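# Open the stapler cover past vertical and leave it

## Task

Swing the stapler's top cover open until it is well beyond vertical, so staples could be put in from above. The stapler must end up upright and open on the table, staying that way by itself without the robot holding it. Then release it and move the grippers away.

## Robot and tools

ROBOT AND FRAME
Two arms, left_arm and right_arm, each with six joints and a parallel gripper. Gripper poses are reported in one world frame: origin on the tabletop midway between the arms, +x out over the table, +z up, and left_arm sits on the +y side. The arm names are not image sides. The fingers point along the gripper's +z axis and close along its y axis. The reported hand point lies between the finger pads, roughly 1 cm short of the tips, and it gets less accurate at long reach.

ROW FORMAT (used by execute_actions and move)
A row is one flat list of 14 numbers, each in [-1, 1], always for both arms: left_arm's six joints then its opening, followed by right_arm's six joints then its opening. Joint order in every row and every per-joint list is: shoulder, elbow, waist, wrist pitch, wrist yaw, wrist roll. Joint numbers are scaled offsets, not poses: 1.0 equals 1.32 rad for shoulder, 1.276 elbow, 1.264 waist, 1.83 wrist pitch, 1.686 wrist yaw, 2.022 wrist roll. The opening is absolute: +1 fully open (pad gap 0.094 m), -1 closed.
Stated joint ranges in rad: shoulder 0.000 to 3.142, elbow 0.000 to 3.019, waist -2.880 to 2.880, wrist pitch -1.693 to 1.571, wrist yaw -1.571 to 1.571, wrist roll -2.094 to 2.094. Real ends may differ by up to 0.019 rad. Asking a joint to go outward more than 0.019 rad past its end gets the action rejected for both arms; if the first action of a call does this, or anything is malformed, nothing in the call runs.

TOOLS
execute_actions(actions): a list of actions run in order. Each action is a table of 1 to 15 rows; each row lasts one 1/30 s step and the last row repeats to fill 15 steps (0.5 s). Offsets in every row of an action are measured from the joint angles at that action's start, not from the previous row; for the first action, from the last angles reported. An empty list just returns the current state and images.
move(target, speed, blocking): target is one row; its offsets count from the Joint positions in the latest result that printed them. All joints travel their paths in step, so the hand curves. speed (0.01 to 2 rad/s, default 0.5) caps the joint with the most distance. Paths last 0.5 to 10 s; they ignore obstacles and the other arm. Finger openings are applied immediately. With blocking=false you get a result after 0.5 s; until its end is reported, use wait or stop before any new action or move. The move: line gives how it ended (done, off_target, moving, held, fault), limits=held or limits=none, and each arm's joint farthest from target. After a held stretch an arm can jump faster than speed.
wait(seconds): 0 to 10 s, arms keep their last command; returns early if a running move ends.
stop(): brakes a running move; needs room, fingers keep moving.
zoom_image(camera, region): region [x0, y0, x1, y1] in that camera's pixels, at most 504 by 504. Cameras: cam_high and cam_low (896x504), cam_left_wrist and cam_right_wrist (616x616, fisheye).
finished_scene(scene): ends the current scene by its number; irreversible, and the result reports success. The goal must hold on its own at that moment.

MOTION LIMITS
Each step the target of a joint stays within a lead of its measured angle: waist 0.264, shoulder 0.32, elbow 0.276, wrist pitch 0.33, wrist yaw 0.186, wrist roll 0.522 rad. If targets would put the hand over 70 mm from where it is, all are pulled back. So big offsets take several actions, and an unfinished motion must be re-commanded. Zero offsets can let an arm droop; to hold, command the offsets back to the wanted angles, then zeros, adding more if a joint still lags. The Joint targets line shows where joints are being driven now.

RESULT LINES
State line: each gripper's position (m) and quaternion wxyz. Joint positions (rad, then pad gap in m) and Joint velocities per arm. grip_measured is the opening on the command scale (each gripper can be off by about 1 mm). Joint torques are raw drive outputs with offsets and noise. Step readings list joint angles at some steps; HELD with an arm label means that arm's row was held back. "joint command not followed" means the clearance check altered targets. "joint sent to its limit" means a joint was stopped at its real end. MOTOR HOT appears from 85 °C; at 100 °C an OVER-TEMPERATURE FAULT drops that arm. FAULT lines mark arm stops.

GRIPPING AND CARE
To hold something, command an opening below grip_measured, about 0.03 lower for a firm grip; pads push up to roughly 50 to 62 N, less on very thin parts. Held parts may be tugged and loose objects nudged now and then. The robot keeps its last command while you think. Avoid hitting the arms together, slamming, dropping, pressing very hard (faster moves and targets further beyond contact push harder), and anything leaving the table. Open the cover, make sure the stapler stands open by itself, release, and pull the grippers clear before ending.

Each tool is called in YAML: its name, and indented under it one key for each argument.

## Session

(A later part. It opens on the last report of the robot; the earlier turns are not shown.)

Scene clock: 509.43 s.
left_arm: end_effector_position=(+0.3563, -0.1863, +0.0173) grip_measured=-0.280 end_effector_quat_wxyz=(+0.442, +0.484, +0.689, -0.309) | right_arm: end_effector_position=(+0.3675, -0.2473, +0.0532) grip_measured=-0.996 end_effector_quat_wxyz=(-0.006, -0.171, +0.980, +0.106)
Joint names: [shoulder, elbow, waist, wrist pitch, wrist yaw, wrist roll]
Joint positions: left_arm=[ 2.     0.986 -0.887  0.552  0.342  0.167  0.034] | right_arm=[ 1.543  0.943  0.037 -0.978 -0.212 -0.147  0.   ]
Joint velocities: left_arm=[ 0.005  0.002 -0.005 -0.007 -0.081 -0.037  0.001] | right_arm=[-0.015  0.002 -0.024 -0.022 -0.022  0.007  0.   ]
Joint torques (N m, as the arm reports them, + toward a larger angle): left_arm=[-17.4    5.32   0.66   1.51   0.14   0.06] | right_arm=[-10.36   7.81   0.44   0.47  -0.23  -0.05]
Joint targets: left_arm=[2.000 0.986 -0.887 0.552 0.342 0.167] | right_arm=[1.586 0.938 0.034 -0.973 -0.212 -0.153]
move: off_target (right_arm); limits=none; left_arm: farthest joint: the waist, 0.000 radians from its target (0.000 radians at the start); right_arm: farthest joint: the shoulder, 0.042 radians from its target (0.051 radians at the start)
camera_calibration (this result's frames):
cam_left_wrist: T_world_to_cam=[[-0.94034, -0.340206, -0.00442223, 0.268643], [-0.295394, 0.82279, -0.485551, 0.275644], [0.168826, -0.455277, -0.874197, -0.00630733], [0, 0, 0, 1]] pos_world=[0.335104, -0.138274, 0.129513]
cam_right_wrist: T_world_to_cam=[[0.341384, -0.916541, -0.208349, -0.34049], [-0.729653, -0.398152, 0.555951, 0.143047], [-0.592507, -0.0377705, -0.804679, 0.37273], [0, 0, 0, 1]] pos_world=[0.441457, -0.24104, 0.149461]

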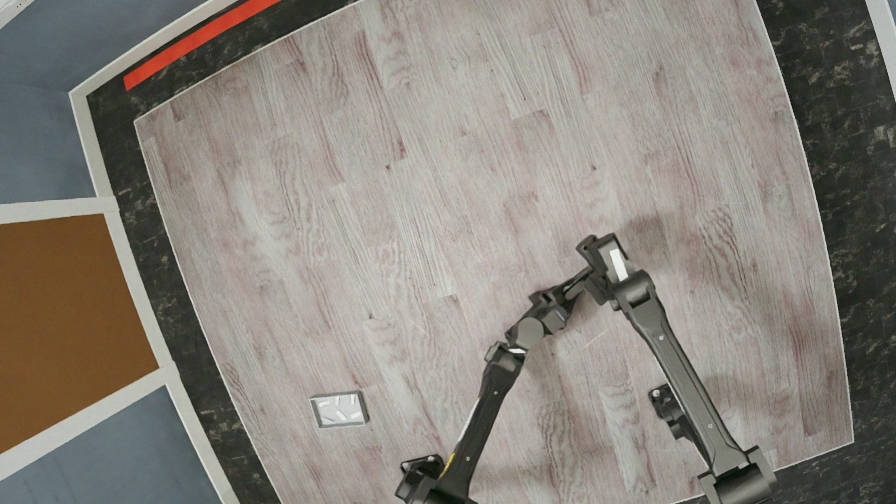

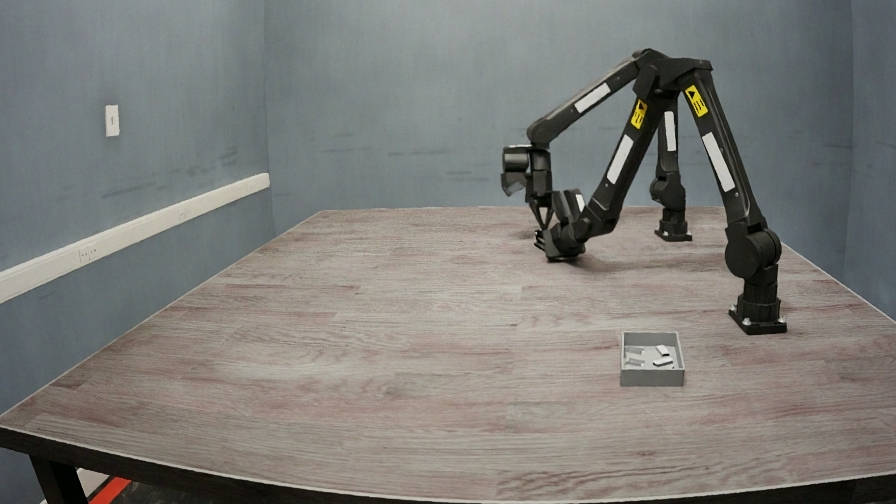

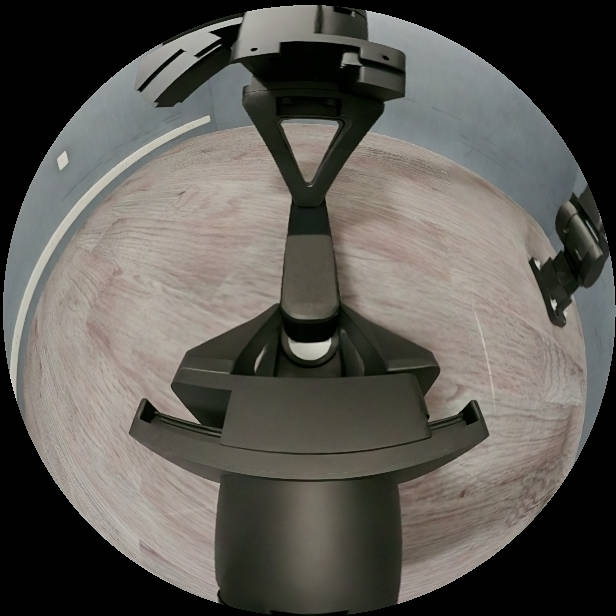

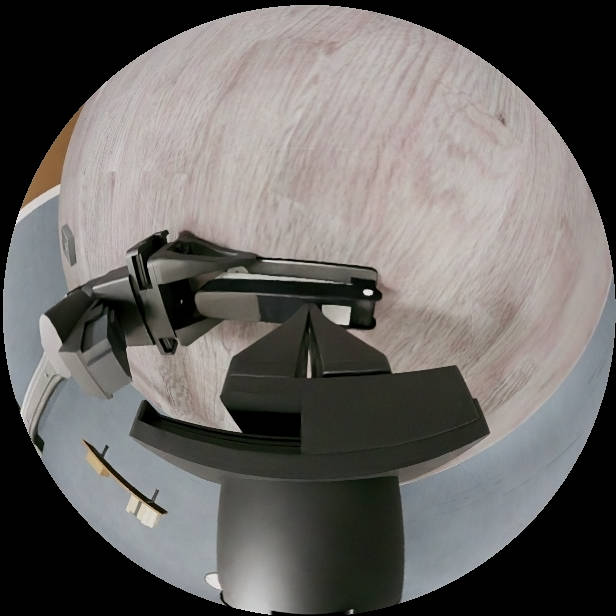

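execute_actions:
  actions:
    - [[0,0,0,0,0,0,-0.32, -0.028,-0.004,0,0,0,0.1,-1]]

Scene clock: 526.10 s.
left_arm: end_effector_position=(+0.3563, -0.1863, +0.0173) grip_measured=-0.280 end_effector_quat_wxyz=(+0.442, +0.484, +0.689, -0.309) | right_arm: end_effector_position=(+0.3687, -0.2471, +0.0618) grip_measured=-0.996 end_effector_quat_wxyz=(-0.005, -0.081, +0.991, +0.106)
Joint names: [shoulder, elbow, waist, wrist pitch, wrist yaw, wrist roll]
Joint positions: left_arm=[ 2.     0.986 -0.887  0.552  0.342  0.167  0.034] | right_arm=[ 1.519  0.942  0.037 -0.978 -0.212  0.038  0.   ]
Joint velocities: left_arm=[-0.015 -0.002 -0.005  0.002  0.037 -0.022  0.   ] | right_arm=[-0.005 -0.012 -0.015  0.012  0.022 -0.007 -0.001]
Joint torques (N m, as the arm reports them, + toward a larger angle): left_arm=[-17.35   5.36   0.6    1.6    0.14   0.07] | right_arm=[-15.56   8.17   0.59   0.34  -0.22   0.1 ]
Joint targets: left_arm=[2.000 0.986 -0.887 0.552 0.342 0.167] | right_arm=[1.506 0.938 0.037 -0.978 -0.212 0.055]
Step readings (joint positions):
0: left_arm=[2.000 0.986 -0.887 0.552 0.342 0.167] | right_arm=[1.543 0.943 0.037 -0.978 -0.212 -0.147]
1: left_arm=[2.000 0.986 -0.887 0.552 0.342 0.167] | right_arm=[1.541 0.943 0.037 -0.978 -0.212 -0.122]
2: left_arm=[2.000 0.986 -0.887 0.552 0.342 0.167] | right_arm=[1.539 0.942 0.037 -0.978 -0.212 -0.088]
4: left_arm=[2.000 0.986 -0.887 0.552 0.342 0.167] | right_arm=[1.532 0.942 0.037 -0.978 -0.212 -0.039]
8: left_arm=[2.000 0.986 -0.887 0.552 0.342 0.167] | right_arm=[1.520 0.942 0.037 -0.978 -0.212 0.011]
15: Joint positions above
camera_calibration (this result's frames):
cam_left_wrist: T_world_to_cam=[[-0.94034, -0.340206, -0.00442223, 0.268643], [-0.295394, 0.82279, -0.485551, 0.275644], [0.168826, -0.455277, -0.874197, -0.00630733], [0, 0, 0, 1]] pos_world=[0.335104, -0.138274, 0.129513]
cam_right_wrist: T_world_to_cam=[[0.166833, -0.963346, -0.210072, -0.286003], [-0.780453, -0.259226, 0.568942, 0.191521], [-0.602544, 0.0690334, -0.795094, 0.409843], [0, 0, 0, 1]] pos_world=[0.444136, -0.254166, 0.156818]

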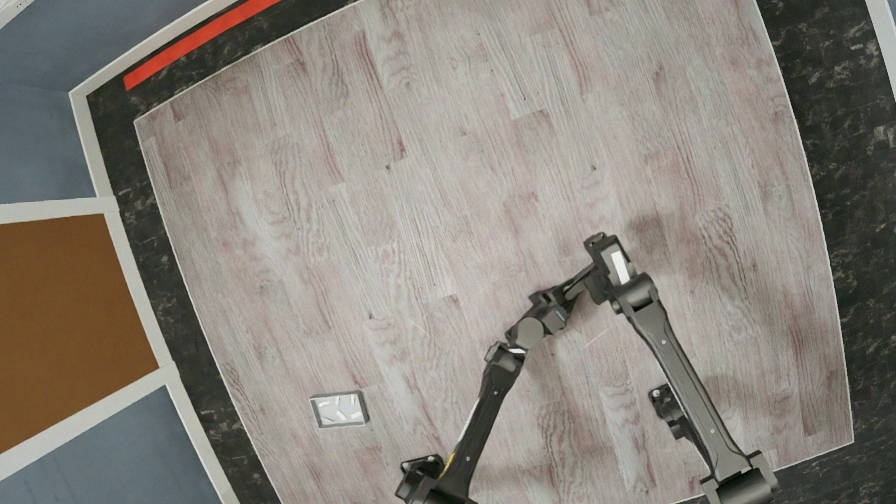

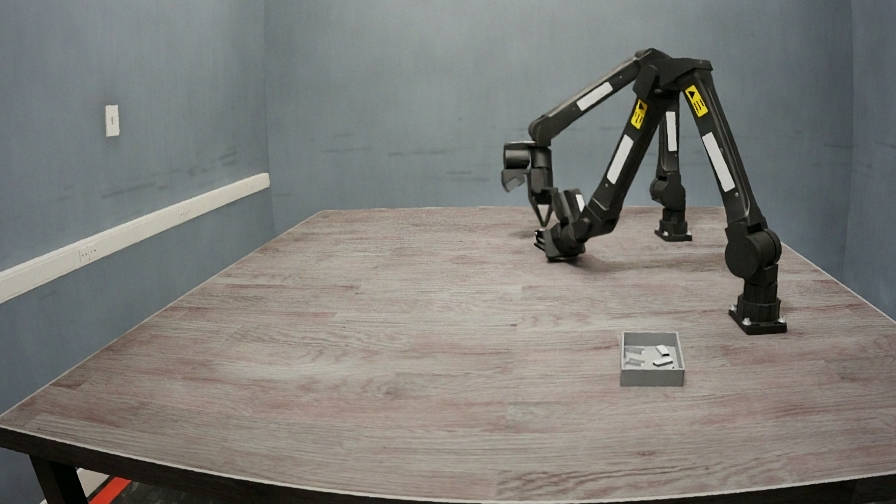

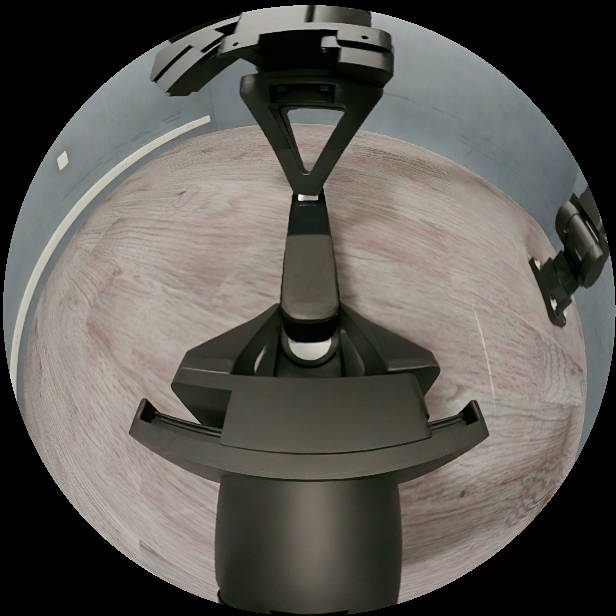

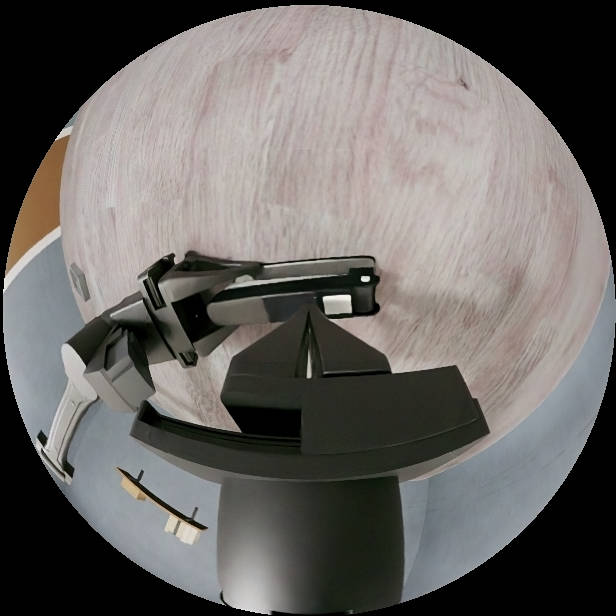

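zoom_image:
  camera: "cam_right_wrist"
  region: [290, 250, 390, 330]

Region (290, 250, 390, 330) of cam_right_wrist's 616x616 image, scaled by 5.040, with more detail than that image has; it fills the top 403 rows of this view, and the rest is white.

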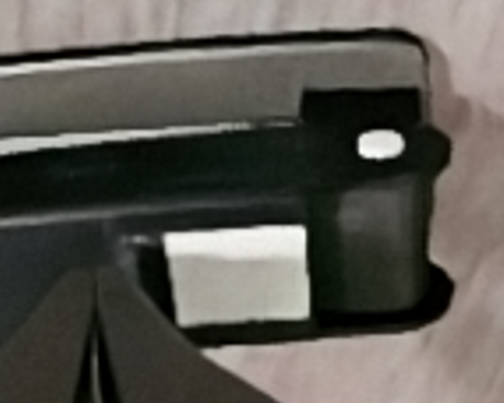

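move:
  target: [0,0,0,0,0,0,-0.32, 0.0336,0.0414,0.006,-0.0116,0.0688,0.690,-1]
  speed: 1.0

zoom_image:
  camera: "cam_left_wrist"
  region: [250, 130, 370, 250]

Scene clock: 538.37 s.
left_arm: end_effector_position=(+0.3563, -0.1863, +0.0173) grip_measured=-0.280 end_effector_quat_wxyz=(+0.442, +0.484, +0.689, -0.309) | right_arm: end_effector_position=(+0.3727, -0.2658, +0.0563) grip_measured=-0.996 end_effector_quat_wxyz=(-0.037, +0.574, +0.817, +0.033)
Joint names: [shoulder, elbow, waist, wrist pitch, wrist yaw, wrist roll]
Joint positions: left_arm=[ 2.     0.986 -0.887  0.552  0.342  0.167  0.034] | right_arm=[ 1.534  0.952  0.037 -0.991 -0.099  1.424  0.   ]
Joint velocities: left_arm=[-0.005 -0.007  0.005  0.007 -0.037  0.051 -0.001] | right_arm=[ 0.005  0.002 -0.015  0.007 -0.022 -0.037 -0.   ]
Joint torques (N m, as the arm reports them, + toward a larger angle): left_arm=[-17.53   5.33   0.37   1.54   0.12   0.07] | right_arm=[-11.47  12.     1.29  -0.08   0.13   0.12]
Joint targets: left_arm=[2.000 0.986 -0.887 0.552 0.342 0.167] | right_arm=[1.563 0.995 0.045 -0.999 -0.096 1.434]
move: off_target (right_arm); limits=none; left_arm: farthest joint: the waist, 0.000 radians from its target (0.000 radians at the start); right_arm: farthest joint: the elbow, 0.043 radians from its target (0.053 radians at the start)
camera_calibration (this result's frames):
cam_left_wrist: T_world_to_cam=[[-0.94034, -0.340206, -0.00442223, 0.268643], [-0.295394, 0.82279, -0.485551, 0.275644], [0.168826, -0.455277, -0.874197, -0.00630733], [0, 0, 0, 1]] pos_world=[0.335104, -0.138274, 0.129513]
cam_right_wrist: T_world_to_cam=[[-0.938252, -0.345751, -0.0117981, 0.25901], [-0.265281, 0.697156, 0.666033, 0.249655], [-0.222056, 0.628037, -0.745829, 0.413158], [0, 0, 0, 1]] pos_world=[0.40099, -0.343974, 0.144923]

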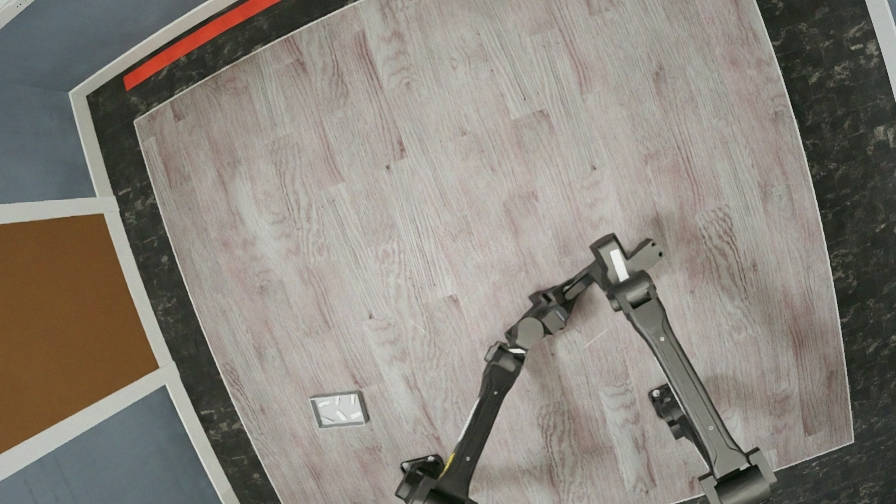

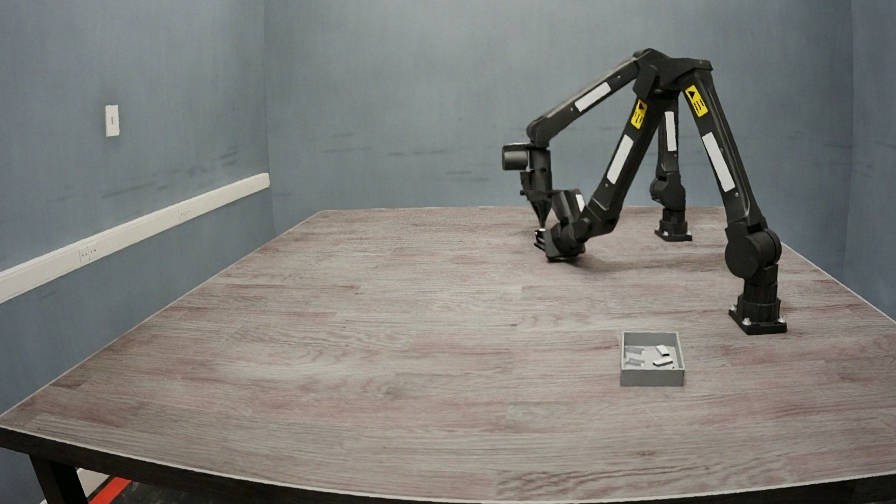

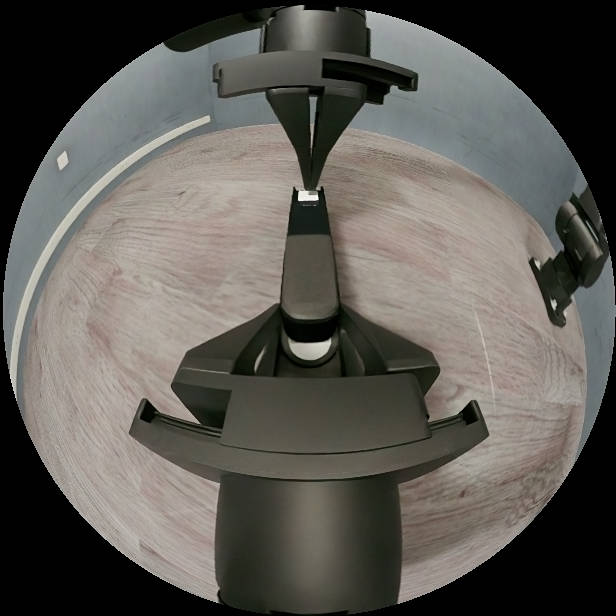

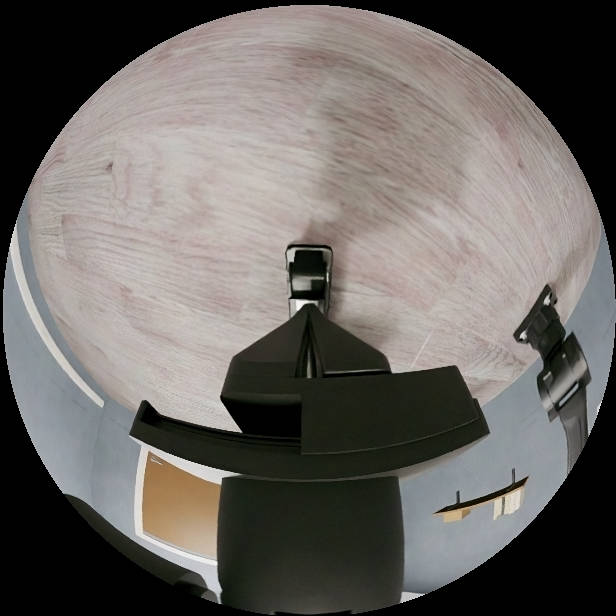

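Region (250, 130, 370, 250) of cam_left_wrist's 616x616 image, scaled by 4.200, with more detail than that image has.

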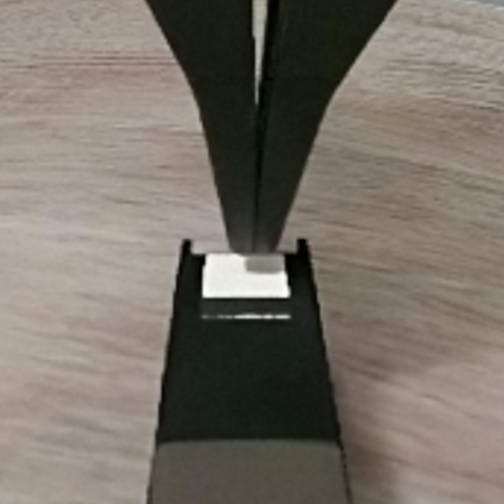

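move:
  target: [0,0,0,0,0,0,-0.32, 0.064,-0.004,0.003,0.0093,0,0,-1]
  speed: 0.08

zoom_image:
  camera: "cam_left_wrist"
  region: [250, 130, 370, 250]

Scene clock: 543.47 s.
left_arm: end_effector_position=(+0.3563, -0.1863, +0.0173) grip_measured=-0.280 end_effector_quat_wxyz=(+0.442, +0.484, +0.689, -0.309) | right_arm: end_effector_position=(+0.3721, -0.2659, +0.0507) grip_measured=-0.996 end_effector_quat_wxyz=(-0.041, +0.575, +0.817, +0.029)
Joint names: [shoulder, elbow, waist, wrist pitch, wrist yaw, wrist roll]
Joint positions: left_arm=[ 2.     0.986 -0.887  0.552  0.342  0.167  0.034] | right_arm=[ 1.549  0.952  0.037 -0.989 -0.099  1.425  0.   ]
Joint velocities: left_arm=[ 0.005  0.017 -0.005 -0.007 -0.022 -0.007 -0.   ] | right_arm=[-0.015 -0.002 -0.015 -0.022  0.022 -0.037 -0.   ]
Joint torques (N m, as the arm reports them, + toward a larger angle): left_arm=[-17.2    5.33   0.45   1.51   0.14   0.07] | right_arm=[-8.13  7.77  0.98  0.78 -0.02  0.03]
Joint targets: left_arm=[2.000 0.986 -0.887 0.552 0.342 0.167] | right_arm=[1.619 0.947 0.041 -0.974 -0.099 1.424]
move: off_target (right_arm); limits=none; left_arm: farthest joint: the waist, 0.000 radians from its target (0.000 radians at the start); right_arm: farthest joint: the shoulder, 0.069 radians from its target (0.084 radians at the start)
camera_calibration (this result's frames):
cam_left_wrist: T_world_to_cam=[[-0.94034, -0.340206, -0.00442223, 0.268643], [-0.295394, 0.82279, -0.485551, 0.275644], [0.168826, -0.455277, -0.874197, -0.00630733], [0, 0, 0, 1]] pos_world=[0.335104, -0.138274, 0.129513]
cam_right_wrist: T_world_to_cam=[[-0.938452, -0.345408, 0.000679424, 0.257898], [-0.256763, 0.698921, 0.667519, 0.250497], [-0.231042, 0.62626, -0.744592, 0.411781], [0, 0, 0, 1]] pos_world=[0.401482, -0.343879, 0.139222]

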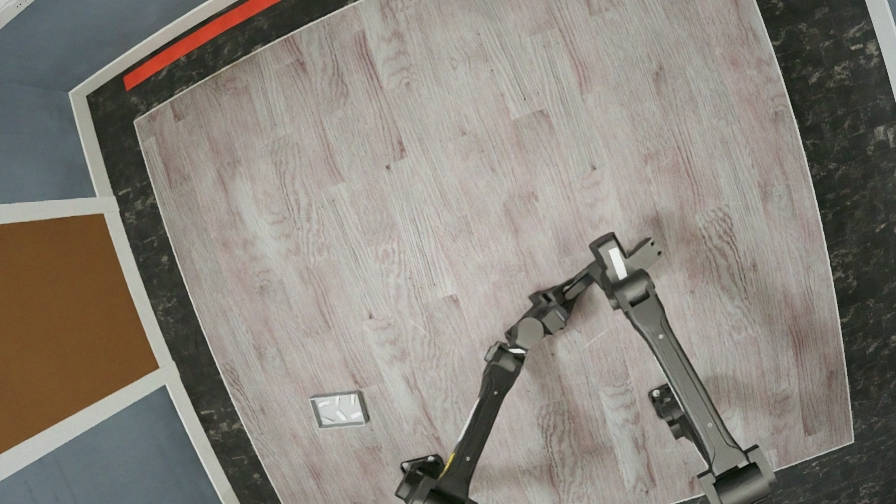

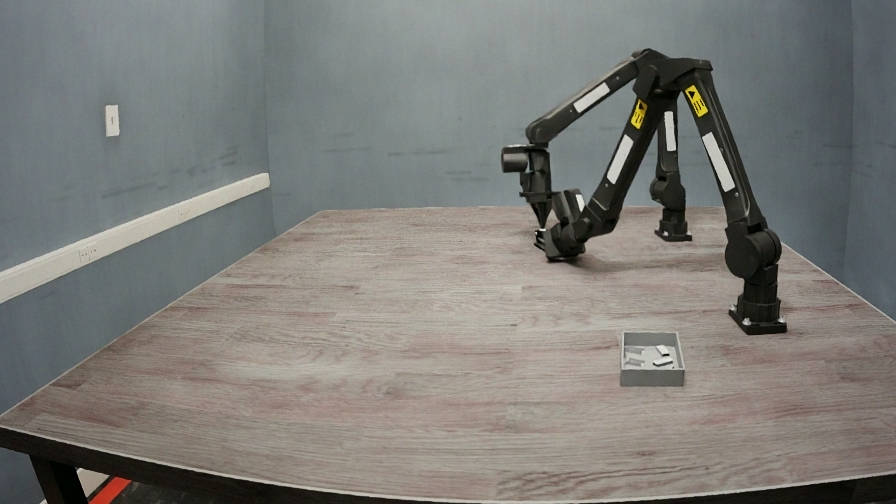

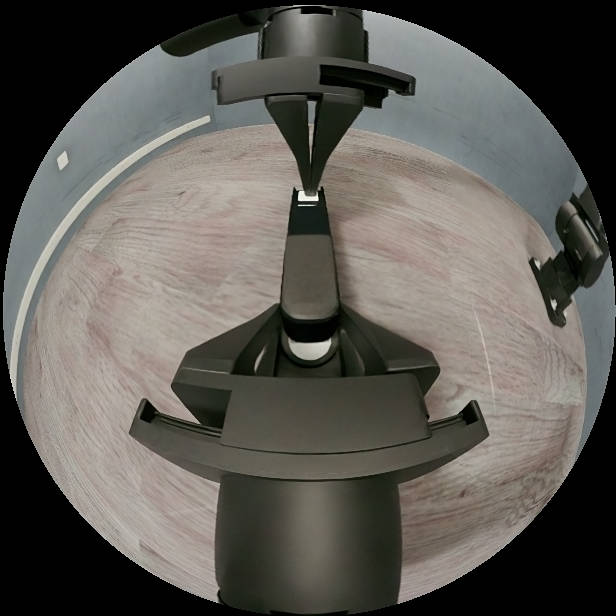

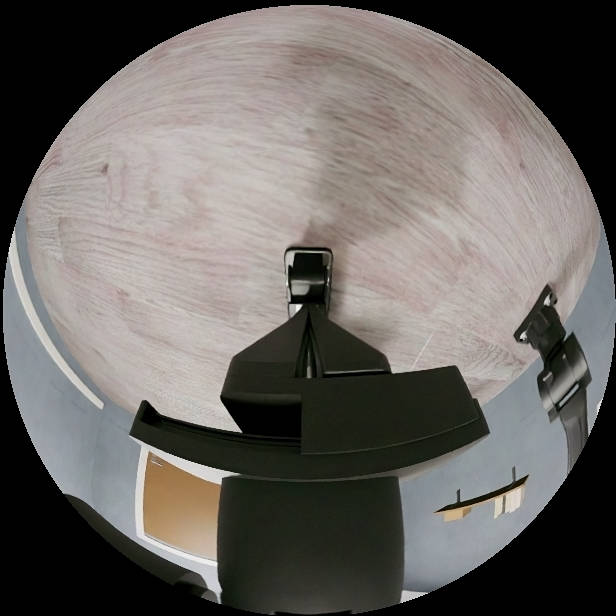

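Region (250, 130, 370, 250) of cam_left_wrist's 616x616 image, scaled by 4.200, with more detail than that image has.

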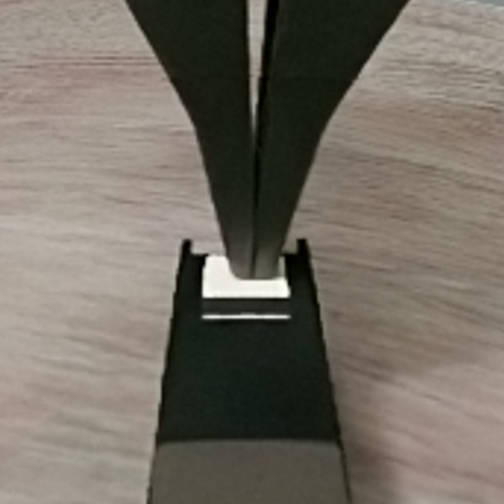

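move:
  target: [0,0,0,0,0,0,-0.32, 0.053,-0.004,0.0356,0.004,-0.018,0,-1]
  speed: 0.03

zoom_image:
  camera: "cam_left_wrist"
  region: [250, 130, 370, 250]

Scene clock: 550.53 s.
left_arm: end_effector_position=(+0.3563, -0.1863, +0.0173) grip_measured=-0.280 end_effector_quat_wxyz=(+0.442, +0.484, +0.689, -0.309) | right_arm: end_effector_position=(+0.3693, -0.2538, +0.0518) grip_measured=-0.996 end_effector_quat_wxyz=(-0.048, +0.565, +0.823, +0.035)
Joint names: [shoulder, elbow, waist, wrist pitch, wrist yaw, wrist roll]
Joint positions: left_arm=[ 2.     0.986 -0.887  0.552  0.342  0.167  0.034] | right_arm=[ 1.547  0.952  0.06  -0.989 -0.119  1.425  0.   ]
Joint velocities: left_arm=[ 0.005  0.007  0.005 -0.012 -0.022 -0.037  0.001] | right_arm=[-0.015 -0.002  0.005 -0.012 -0.037 -0.051  0.   ]
Joint torques (N m, as the arm reports them, + toward a larger angle): left_arm=[-17.31   5.36   0.53   1.57   0.12   0.08] | right_arm=[-7.97  7.79  2.41  0.5  -0.49  0.03]
Joint targets: left_arm=[2.000 0.986 -0.887 0.552 0.342 0.167] | right_arm=[1.619 0.947 0.082 -0.982 -0.130 1.425]
move: off_target (right_arm); limits=none; left_arm: farthest joint: the waist, 0.000 radians from its target (0.000 radians at the start); right_arm: farthest joint: the shoulder, 0.072 radians from its target (0.070 radians at the start)
camera_calibration (this result's frames):
cam_left_wrist: T_world_to_cam=[[-0.94034, -0.340206, -0.00442223, 0.268643], [-0.295394, 0.82279, -0.485551, 0.275644], [0.168826, -0.455277, -0.874197, -0.00630733], [0, 0, 0, 1]] pos_world=[0.335104, -0.138274, 0.129513]
cam_right_wrist: T_world_to_cam=[[-0.930412, -0.366491, -0.00423917, 0.251331], [-0.270804, 0.679604, 0.681766, 0.240153], [-0.24698, 0.635471, -0.731558, 0.411917], [0, 0, 0, 1]] pos_world=[0.400611, -0.332859, 0.138679]

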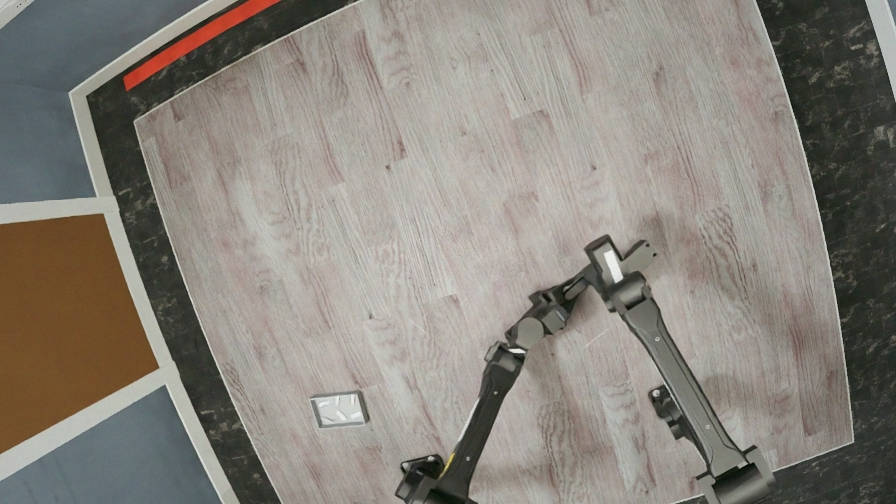

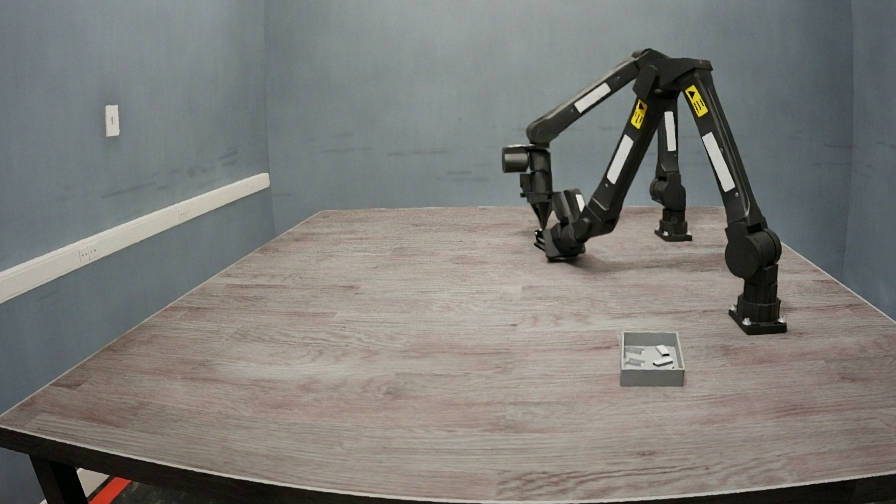

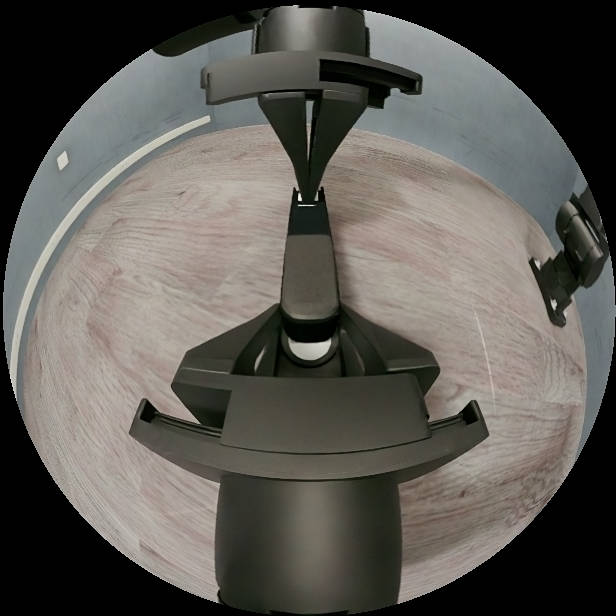

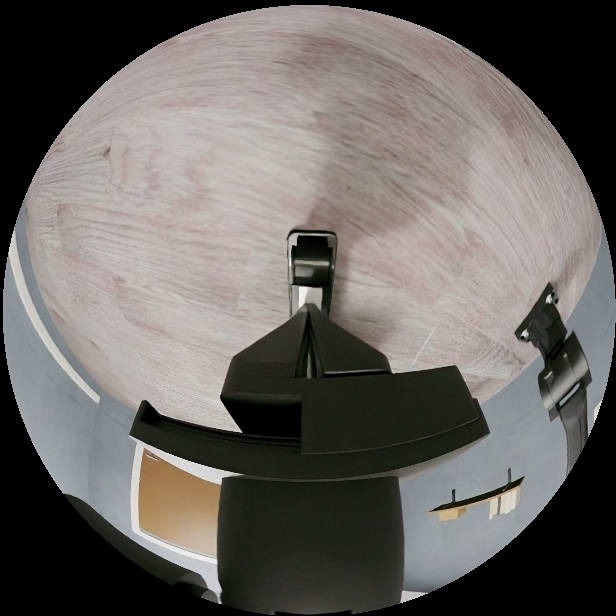

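Region (250, 130, 370, 250) of cam_left_wrist's 616x616 image, scaled by 4.200, with more detail than that image has.

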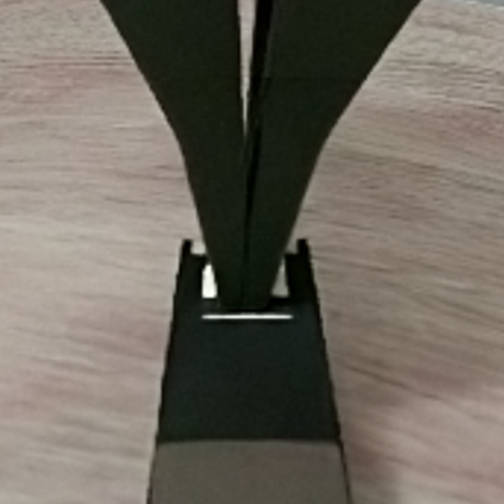

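zoom_image:
  camera: "cam_right_wrist"
  region: [280, 225, 345, 315]

Region (280, 225, 345, 315) of cam_right_wrist's 616x616 image, scaled by 5.600, with more detail than that image has.

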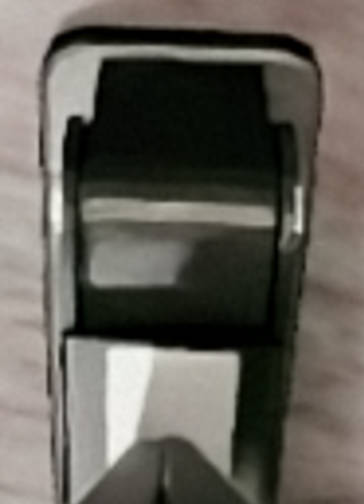

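execute_actions:
  actions:
    - [[0,0,0,0,0,0,-0.32, -0.03,-0.004,0,0,0,0,-1],[0,0,0,0,0,0,-0.32, -0.043,-0.004,0,0,0,0,-1],[0,0,0,0,0,0,-0.32, -0.043,-0.004,0,0,0,0,-1],[0,0,0,0,0,0,-0.32, -0.043,-0.004,0,0,0,0,-1],[0,0,0,0,0,0,-0.32, -0.043,-0.004,0,0,0,0,-1],[0,0,0,0,0,0,-0.32, -0.043,-0.004,0,0,0,0,-1],[0,0,0,0,0,0,-0.32, -0.043,-0.006,0.02,0.003,0.01,0.015,-0.15],[0,0,0,0,0,0,-0.32, -0.043,-0.008,0.04,0.006,0.02,0.03,-0.15],[0,0,0,0,0,0,-0.32, -0.043,-0.010,0.06,0.009,0.03,0.045,-0.15],[0,0,0,0,0,0,-0.32, -0.043,-0.012,0.08,0.012,0.04,0.06,-0.15],[0,0,0,0,0,0,-0.32, -0.043,-0.012,0.10,0.015,0.05,0.075,-0.15],[0,0,0,0,0,0,-0.32, -0.043,-0.012,0.12,0.017,0.06,0.09,-0.15],[0,0,0,0,0,0,-0.32, -0.043,-0.012,0.14,0.017,0.07,0.10,-0.15],[0,0,0,0,0,0,-0.32, -0.043,-0.012,0.15,0.017,0.073,0.108,-0.15],[0,0,0,0,0,0,-0.32, -0.043,-0.012,0.156,0.017,0.073,0.108,-0.15]]

wait:
  seconds: 0.5

Scene clock: 580.37 s.
left_arm: end_effector_position=(+0.3563, -0.1863, +0.0173) grip_measured=-0.280 end_effector_quat_wxyz=(+0.442, +0.484, +0.689, -0.309) | right_arm: end_effector_position=(+0.3607, -0.2104, +0.0675) grip_measured=-0.151 end_effector_quat_wxyz=(+0.013, +0.557, +0.830, +0.022)
Joint names: [shoulder, elbow, waist, wrist pitch, wrist yaw, wrist roll]
Joint positions: left_arm=[ 2.     0.986 -0.887  0.552  0.342  0.167  0.034] | right_arm=[ 1.498  0.946  0.221 -0.967 -0.003  1.564  0.04 ]
Joint velocities: left_arm=[-0.005  0.012  0.005  0.012 -0.095 -0.007  0.   ] | right_arm=[-0.015 -0.007  0.796  0.027  0.022  0.418 -0.001]
Joint torques (N m, as the arm reports them, + toward a larger angle): left_arm=[-17.26   5.37   0.61   1.53   0.14   0.08] | right_arm=[-14.44   7.68  -0.41   0.54   0.27   0.13]
Joint targets: left_arm=[2.000 0.986 -0.887 0.552 0.342 0.167] | right_arm=[1.491 0.936 0.257 -0.958 0.004 1.643]
Step readings (joint positions):
0: left_arm=[2.000 0.986 -0.887 0.552 0.342 0.167] | right_arm=[1.547 0.952 0.060 -0.989 -0.119 1.425]
1: left_arm=[2.000 0.986 -0.887 0.552 0.342 0.167] | right_arm=[1.544 0.952 0.060 -0.989 -0.118 1.425]
2: left_arm=[2.000 0.986 -0.887 0.552 0.342 0.167] | right_arm=[1.539 0.950 0.060 -0.989 -0.118 1.425]
4: left_arm=[2.000 0.986 -0.887 0.552 0.342 0.167] | right_arm=[1.525 0.948 0.060 -0.989 -0.118 1.425]
8: left_arm=[2.000 0.986 -0.887 0.552 0.342 0.167] | right_arm=[1.501 0.948 0.065 -0.988 -0.100 1.436]
15: Joint positions above
camera_calibration (this result's frames):
cam_left_wrist: T_world_to_cam=[[-0.94034, -0.340206, -0.00442223, 0.268643], [-0.295394, 0.82279, -0.485551, 0.275644], [0.168826, -0.455277, -0.874197, -0.00630733], [0, 0, 0, 1]] pos_world=[0.335104, -0.138274, 0.129513]
cam_right_wrist: T_world_to_cam=[[-0.920604, -0.387097, -0.0514152, 0.25463], [-0.340672, 0.731793, 0.590272, 0.240007], [-0.190867, 0.560922, -0.805565, 0.362837], [0, 0, 0, 1]] pos_world=[0.385431, -0.280592, 0.163711]

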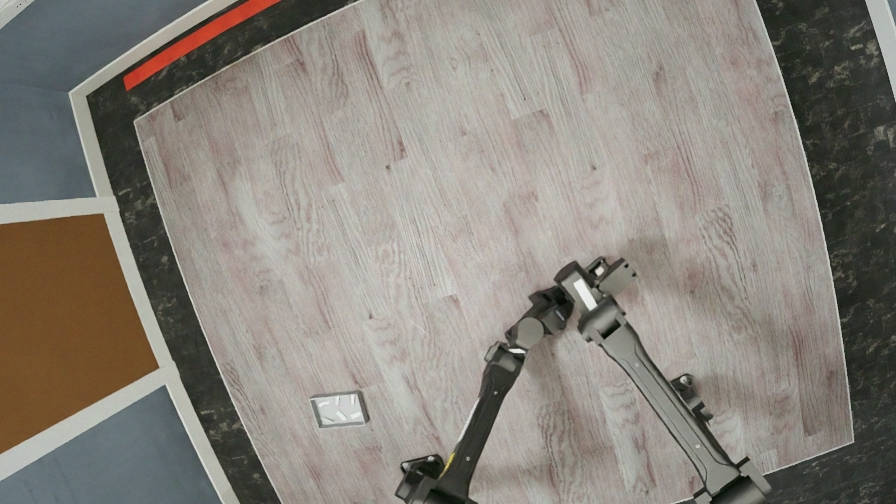

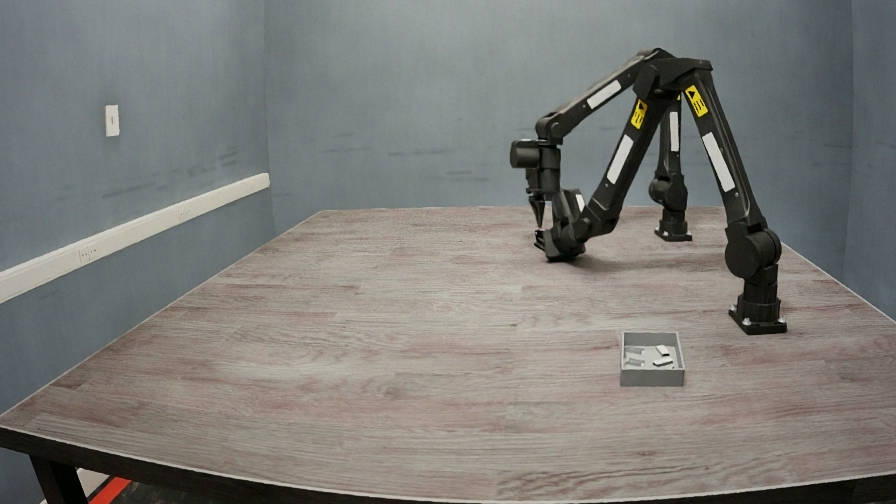

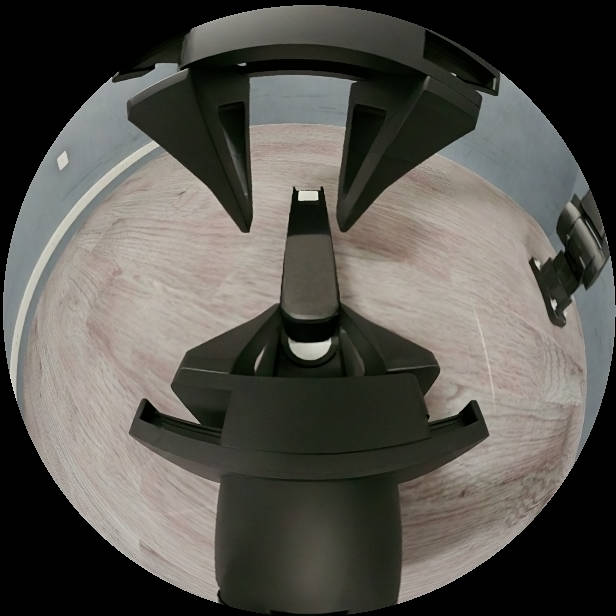

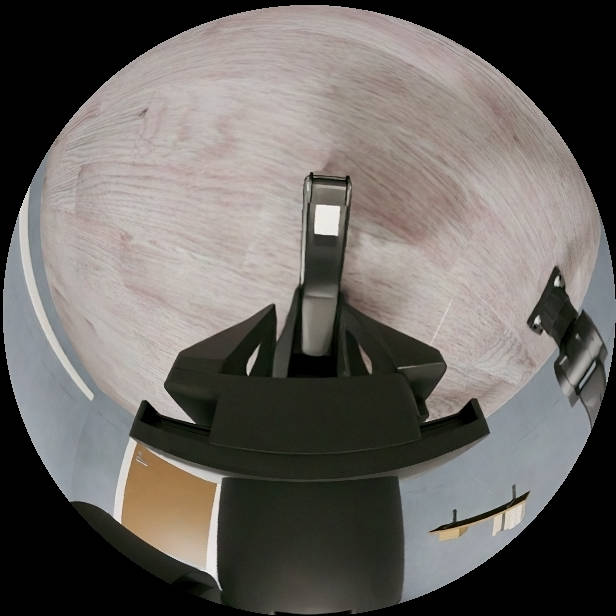

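Scene clock: 580.87 s.
left_arm: end_effector_position=(+0.3563, -0.1863, +0.0173) grip_measured=-0.280 end_effector_quat_wxyz=(+0.442, +0.484, +0.689, -0.309) | right_arm: end_effector_position=(+0.3544, -0.1949, +0.0676) grip_measured=-0.151 end_effector_quat_wxyz=(+0.014, +0.567, +0.823, +0.023)
Joint names: [shoulder, elbow, waist, wrist pitch, wrist yaw, wrist roll]
Joint positions: left_arm=[ 2.     0.986 -0.887  0.552  0.342  0.167  0.034] | right_arm=[ 1.498  0.946  0.264 -0.966  0.001  1.632  0.04 ]
Joint velocities: left_arm=[ 0.005 -0.012 -0.015 -0.012 -0.095 -0.007  0.   ] | right_arm=[-0.005 -0.002 -0.005 -0.007 -0.051 -0.037  0.   ]
Joint torques (N m, as the arm reports them, + toward a larger angle): left_arm=[-17.43   5.32   0.58   1.51   0.13   0.07] | right_arm=[-14.42   7.62  -0.23   0.62   0.2    0.15]
Joint targets: left_arm=[2.000 0.986 -0.887 0.552 0.342 0.167] | right_arm=[1.491 0.936 0.257 -0.958 0.004 1.643]
wait: 0.50 s; no rest
camera_calibration (this result's frames):
cam_left_wrist: T_world_to_cam=[[-0.94034, -0.340206, -0.00442223, 0.268643], [-0.295394, 0.82279, -0.485551, 0.275644], [0.168826, -0.455277, -0.874197, -0.00630733], [0, 0, 0, 1]] pos_world=[0.335104, -0.138274, 0.129513]
cam_right_wrist: T_world_to_cam=[[-0.929762, -0.364399, -0.0524992, 0.262558], [-0.323271, 0.739814, 0.59006, 0.221906], [-0.176178, 0.565587, -0.80565, 0.34865], [0, 0, 0, 1]] pos_world=[0.377277, -0.265685, 0.163737]

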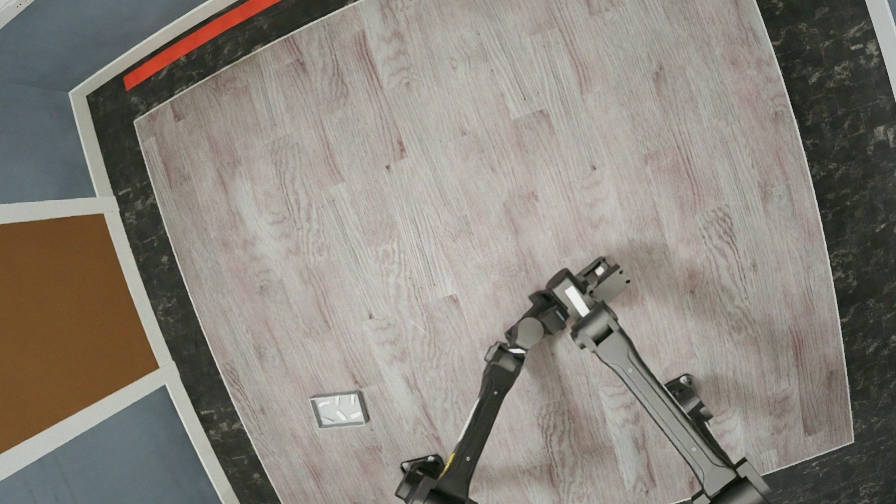

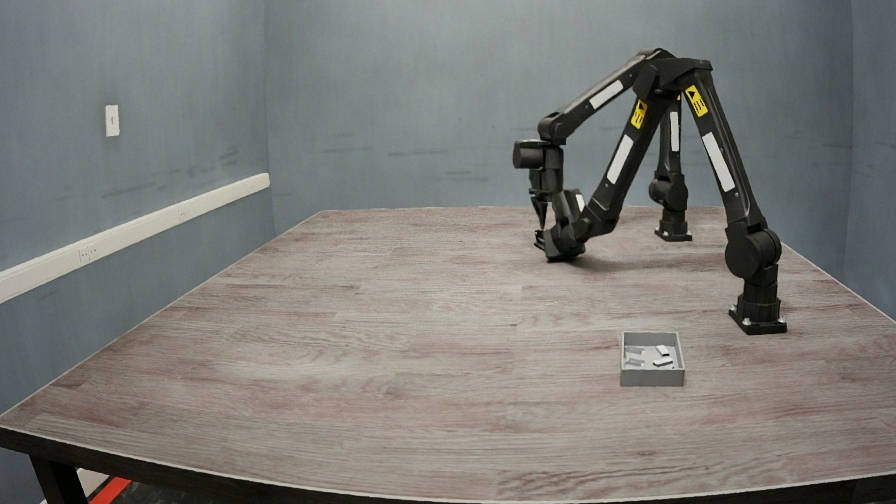

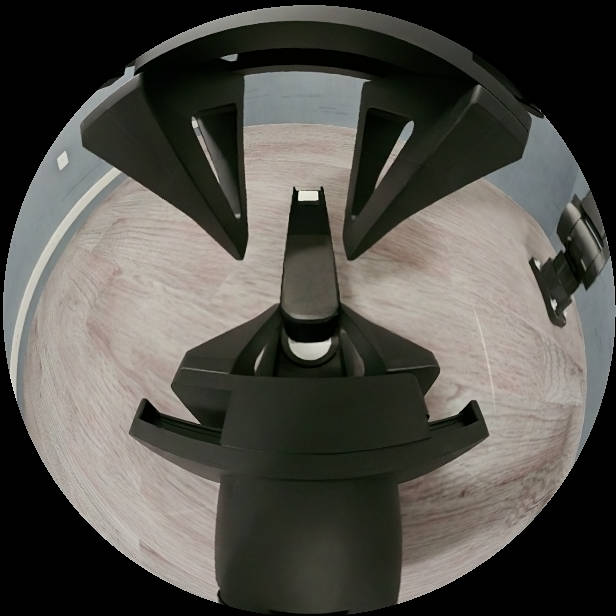

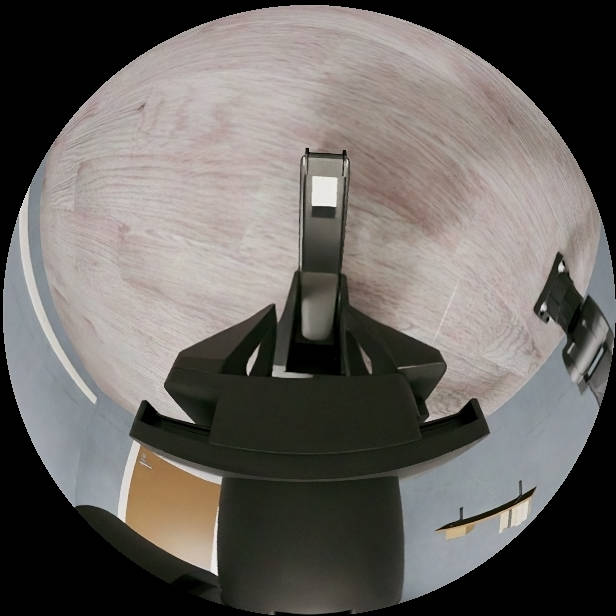

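zoom_image:
  camera: "cam_right_wrist"
  region: [285, 140, 365, 240]

Region (285, 140, 365, 240) of cam_right_wrist's 616x616 image, scaled by 5.040, with more detail than that image has; it fills the left 403 columns of this view, and the rest is white.

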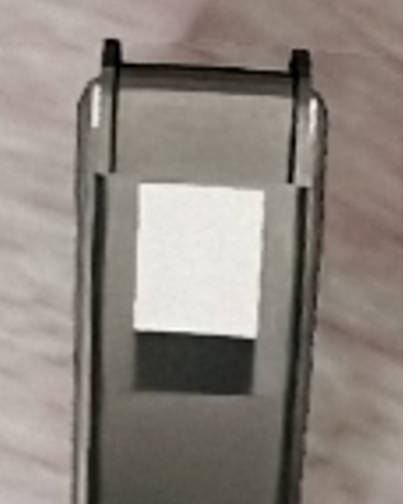

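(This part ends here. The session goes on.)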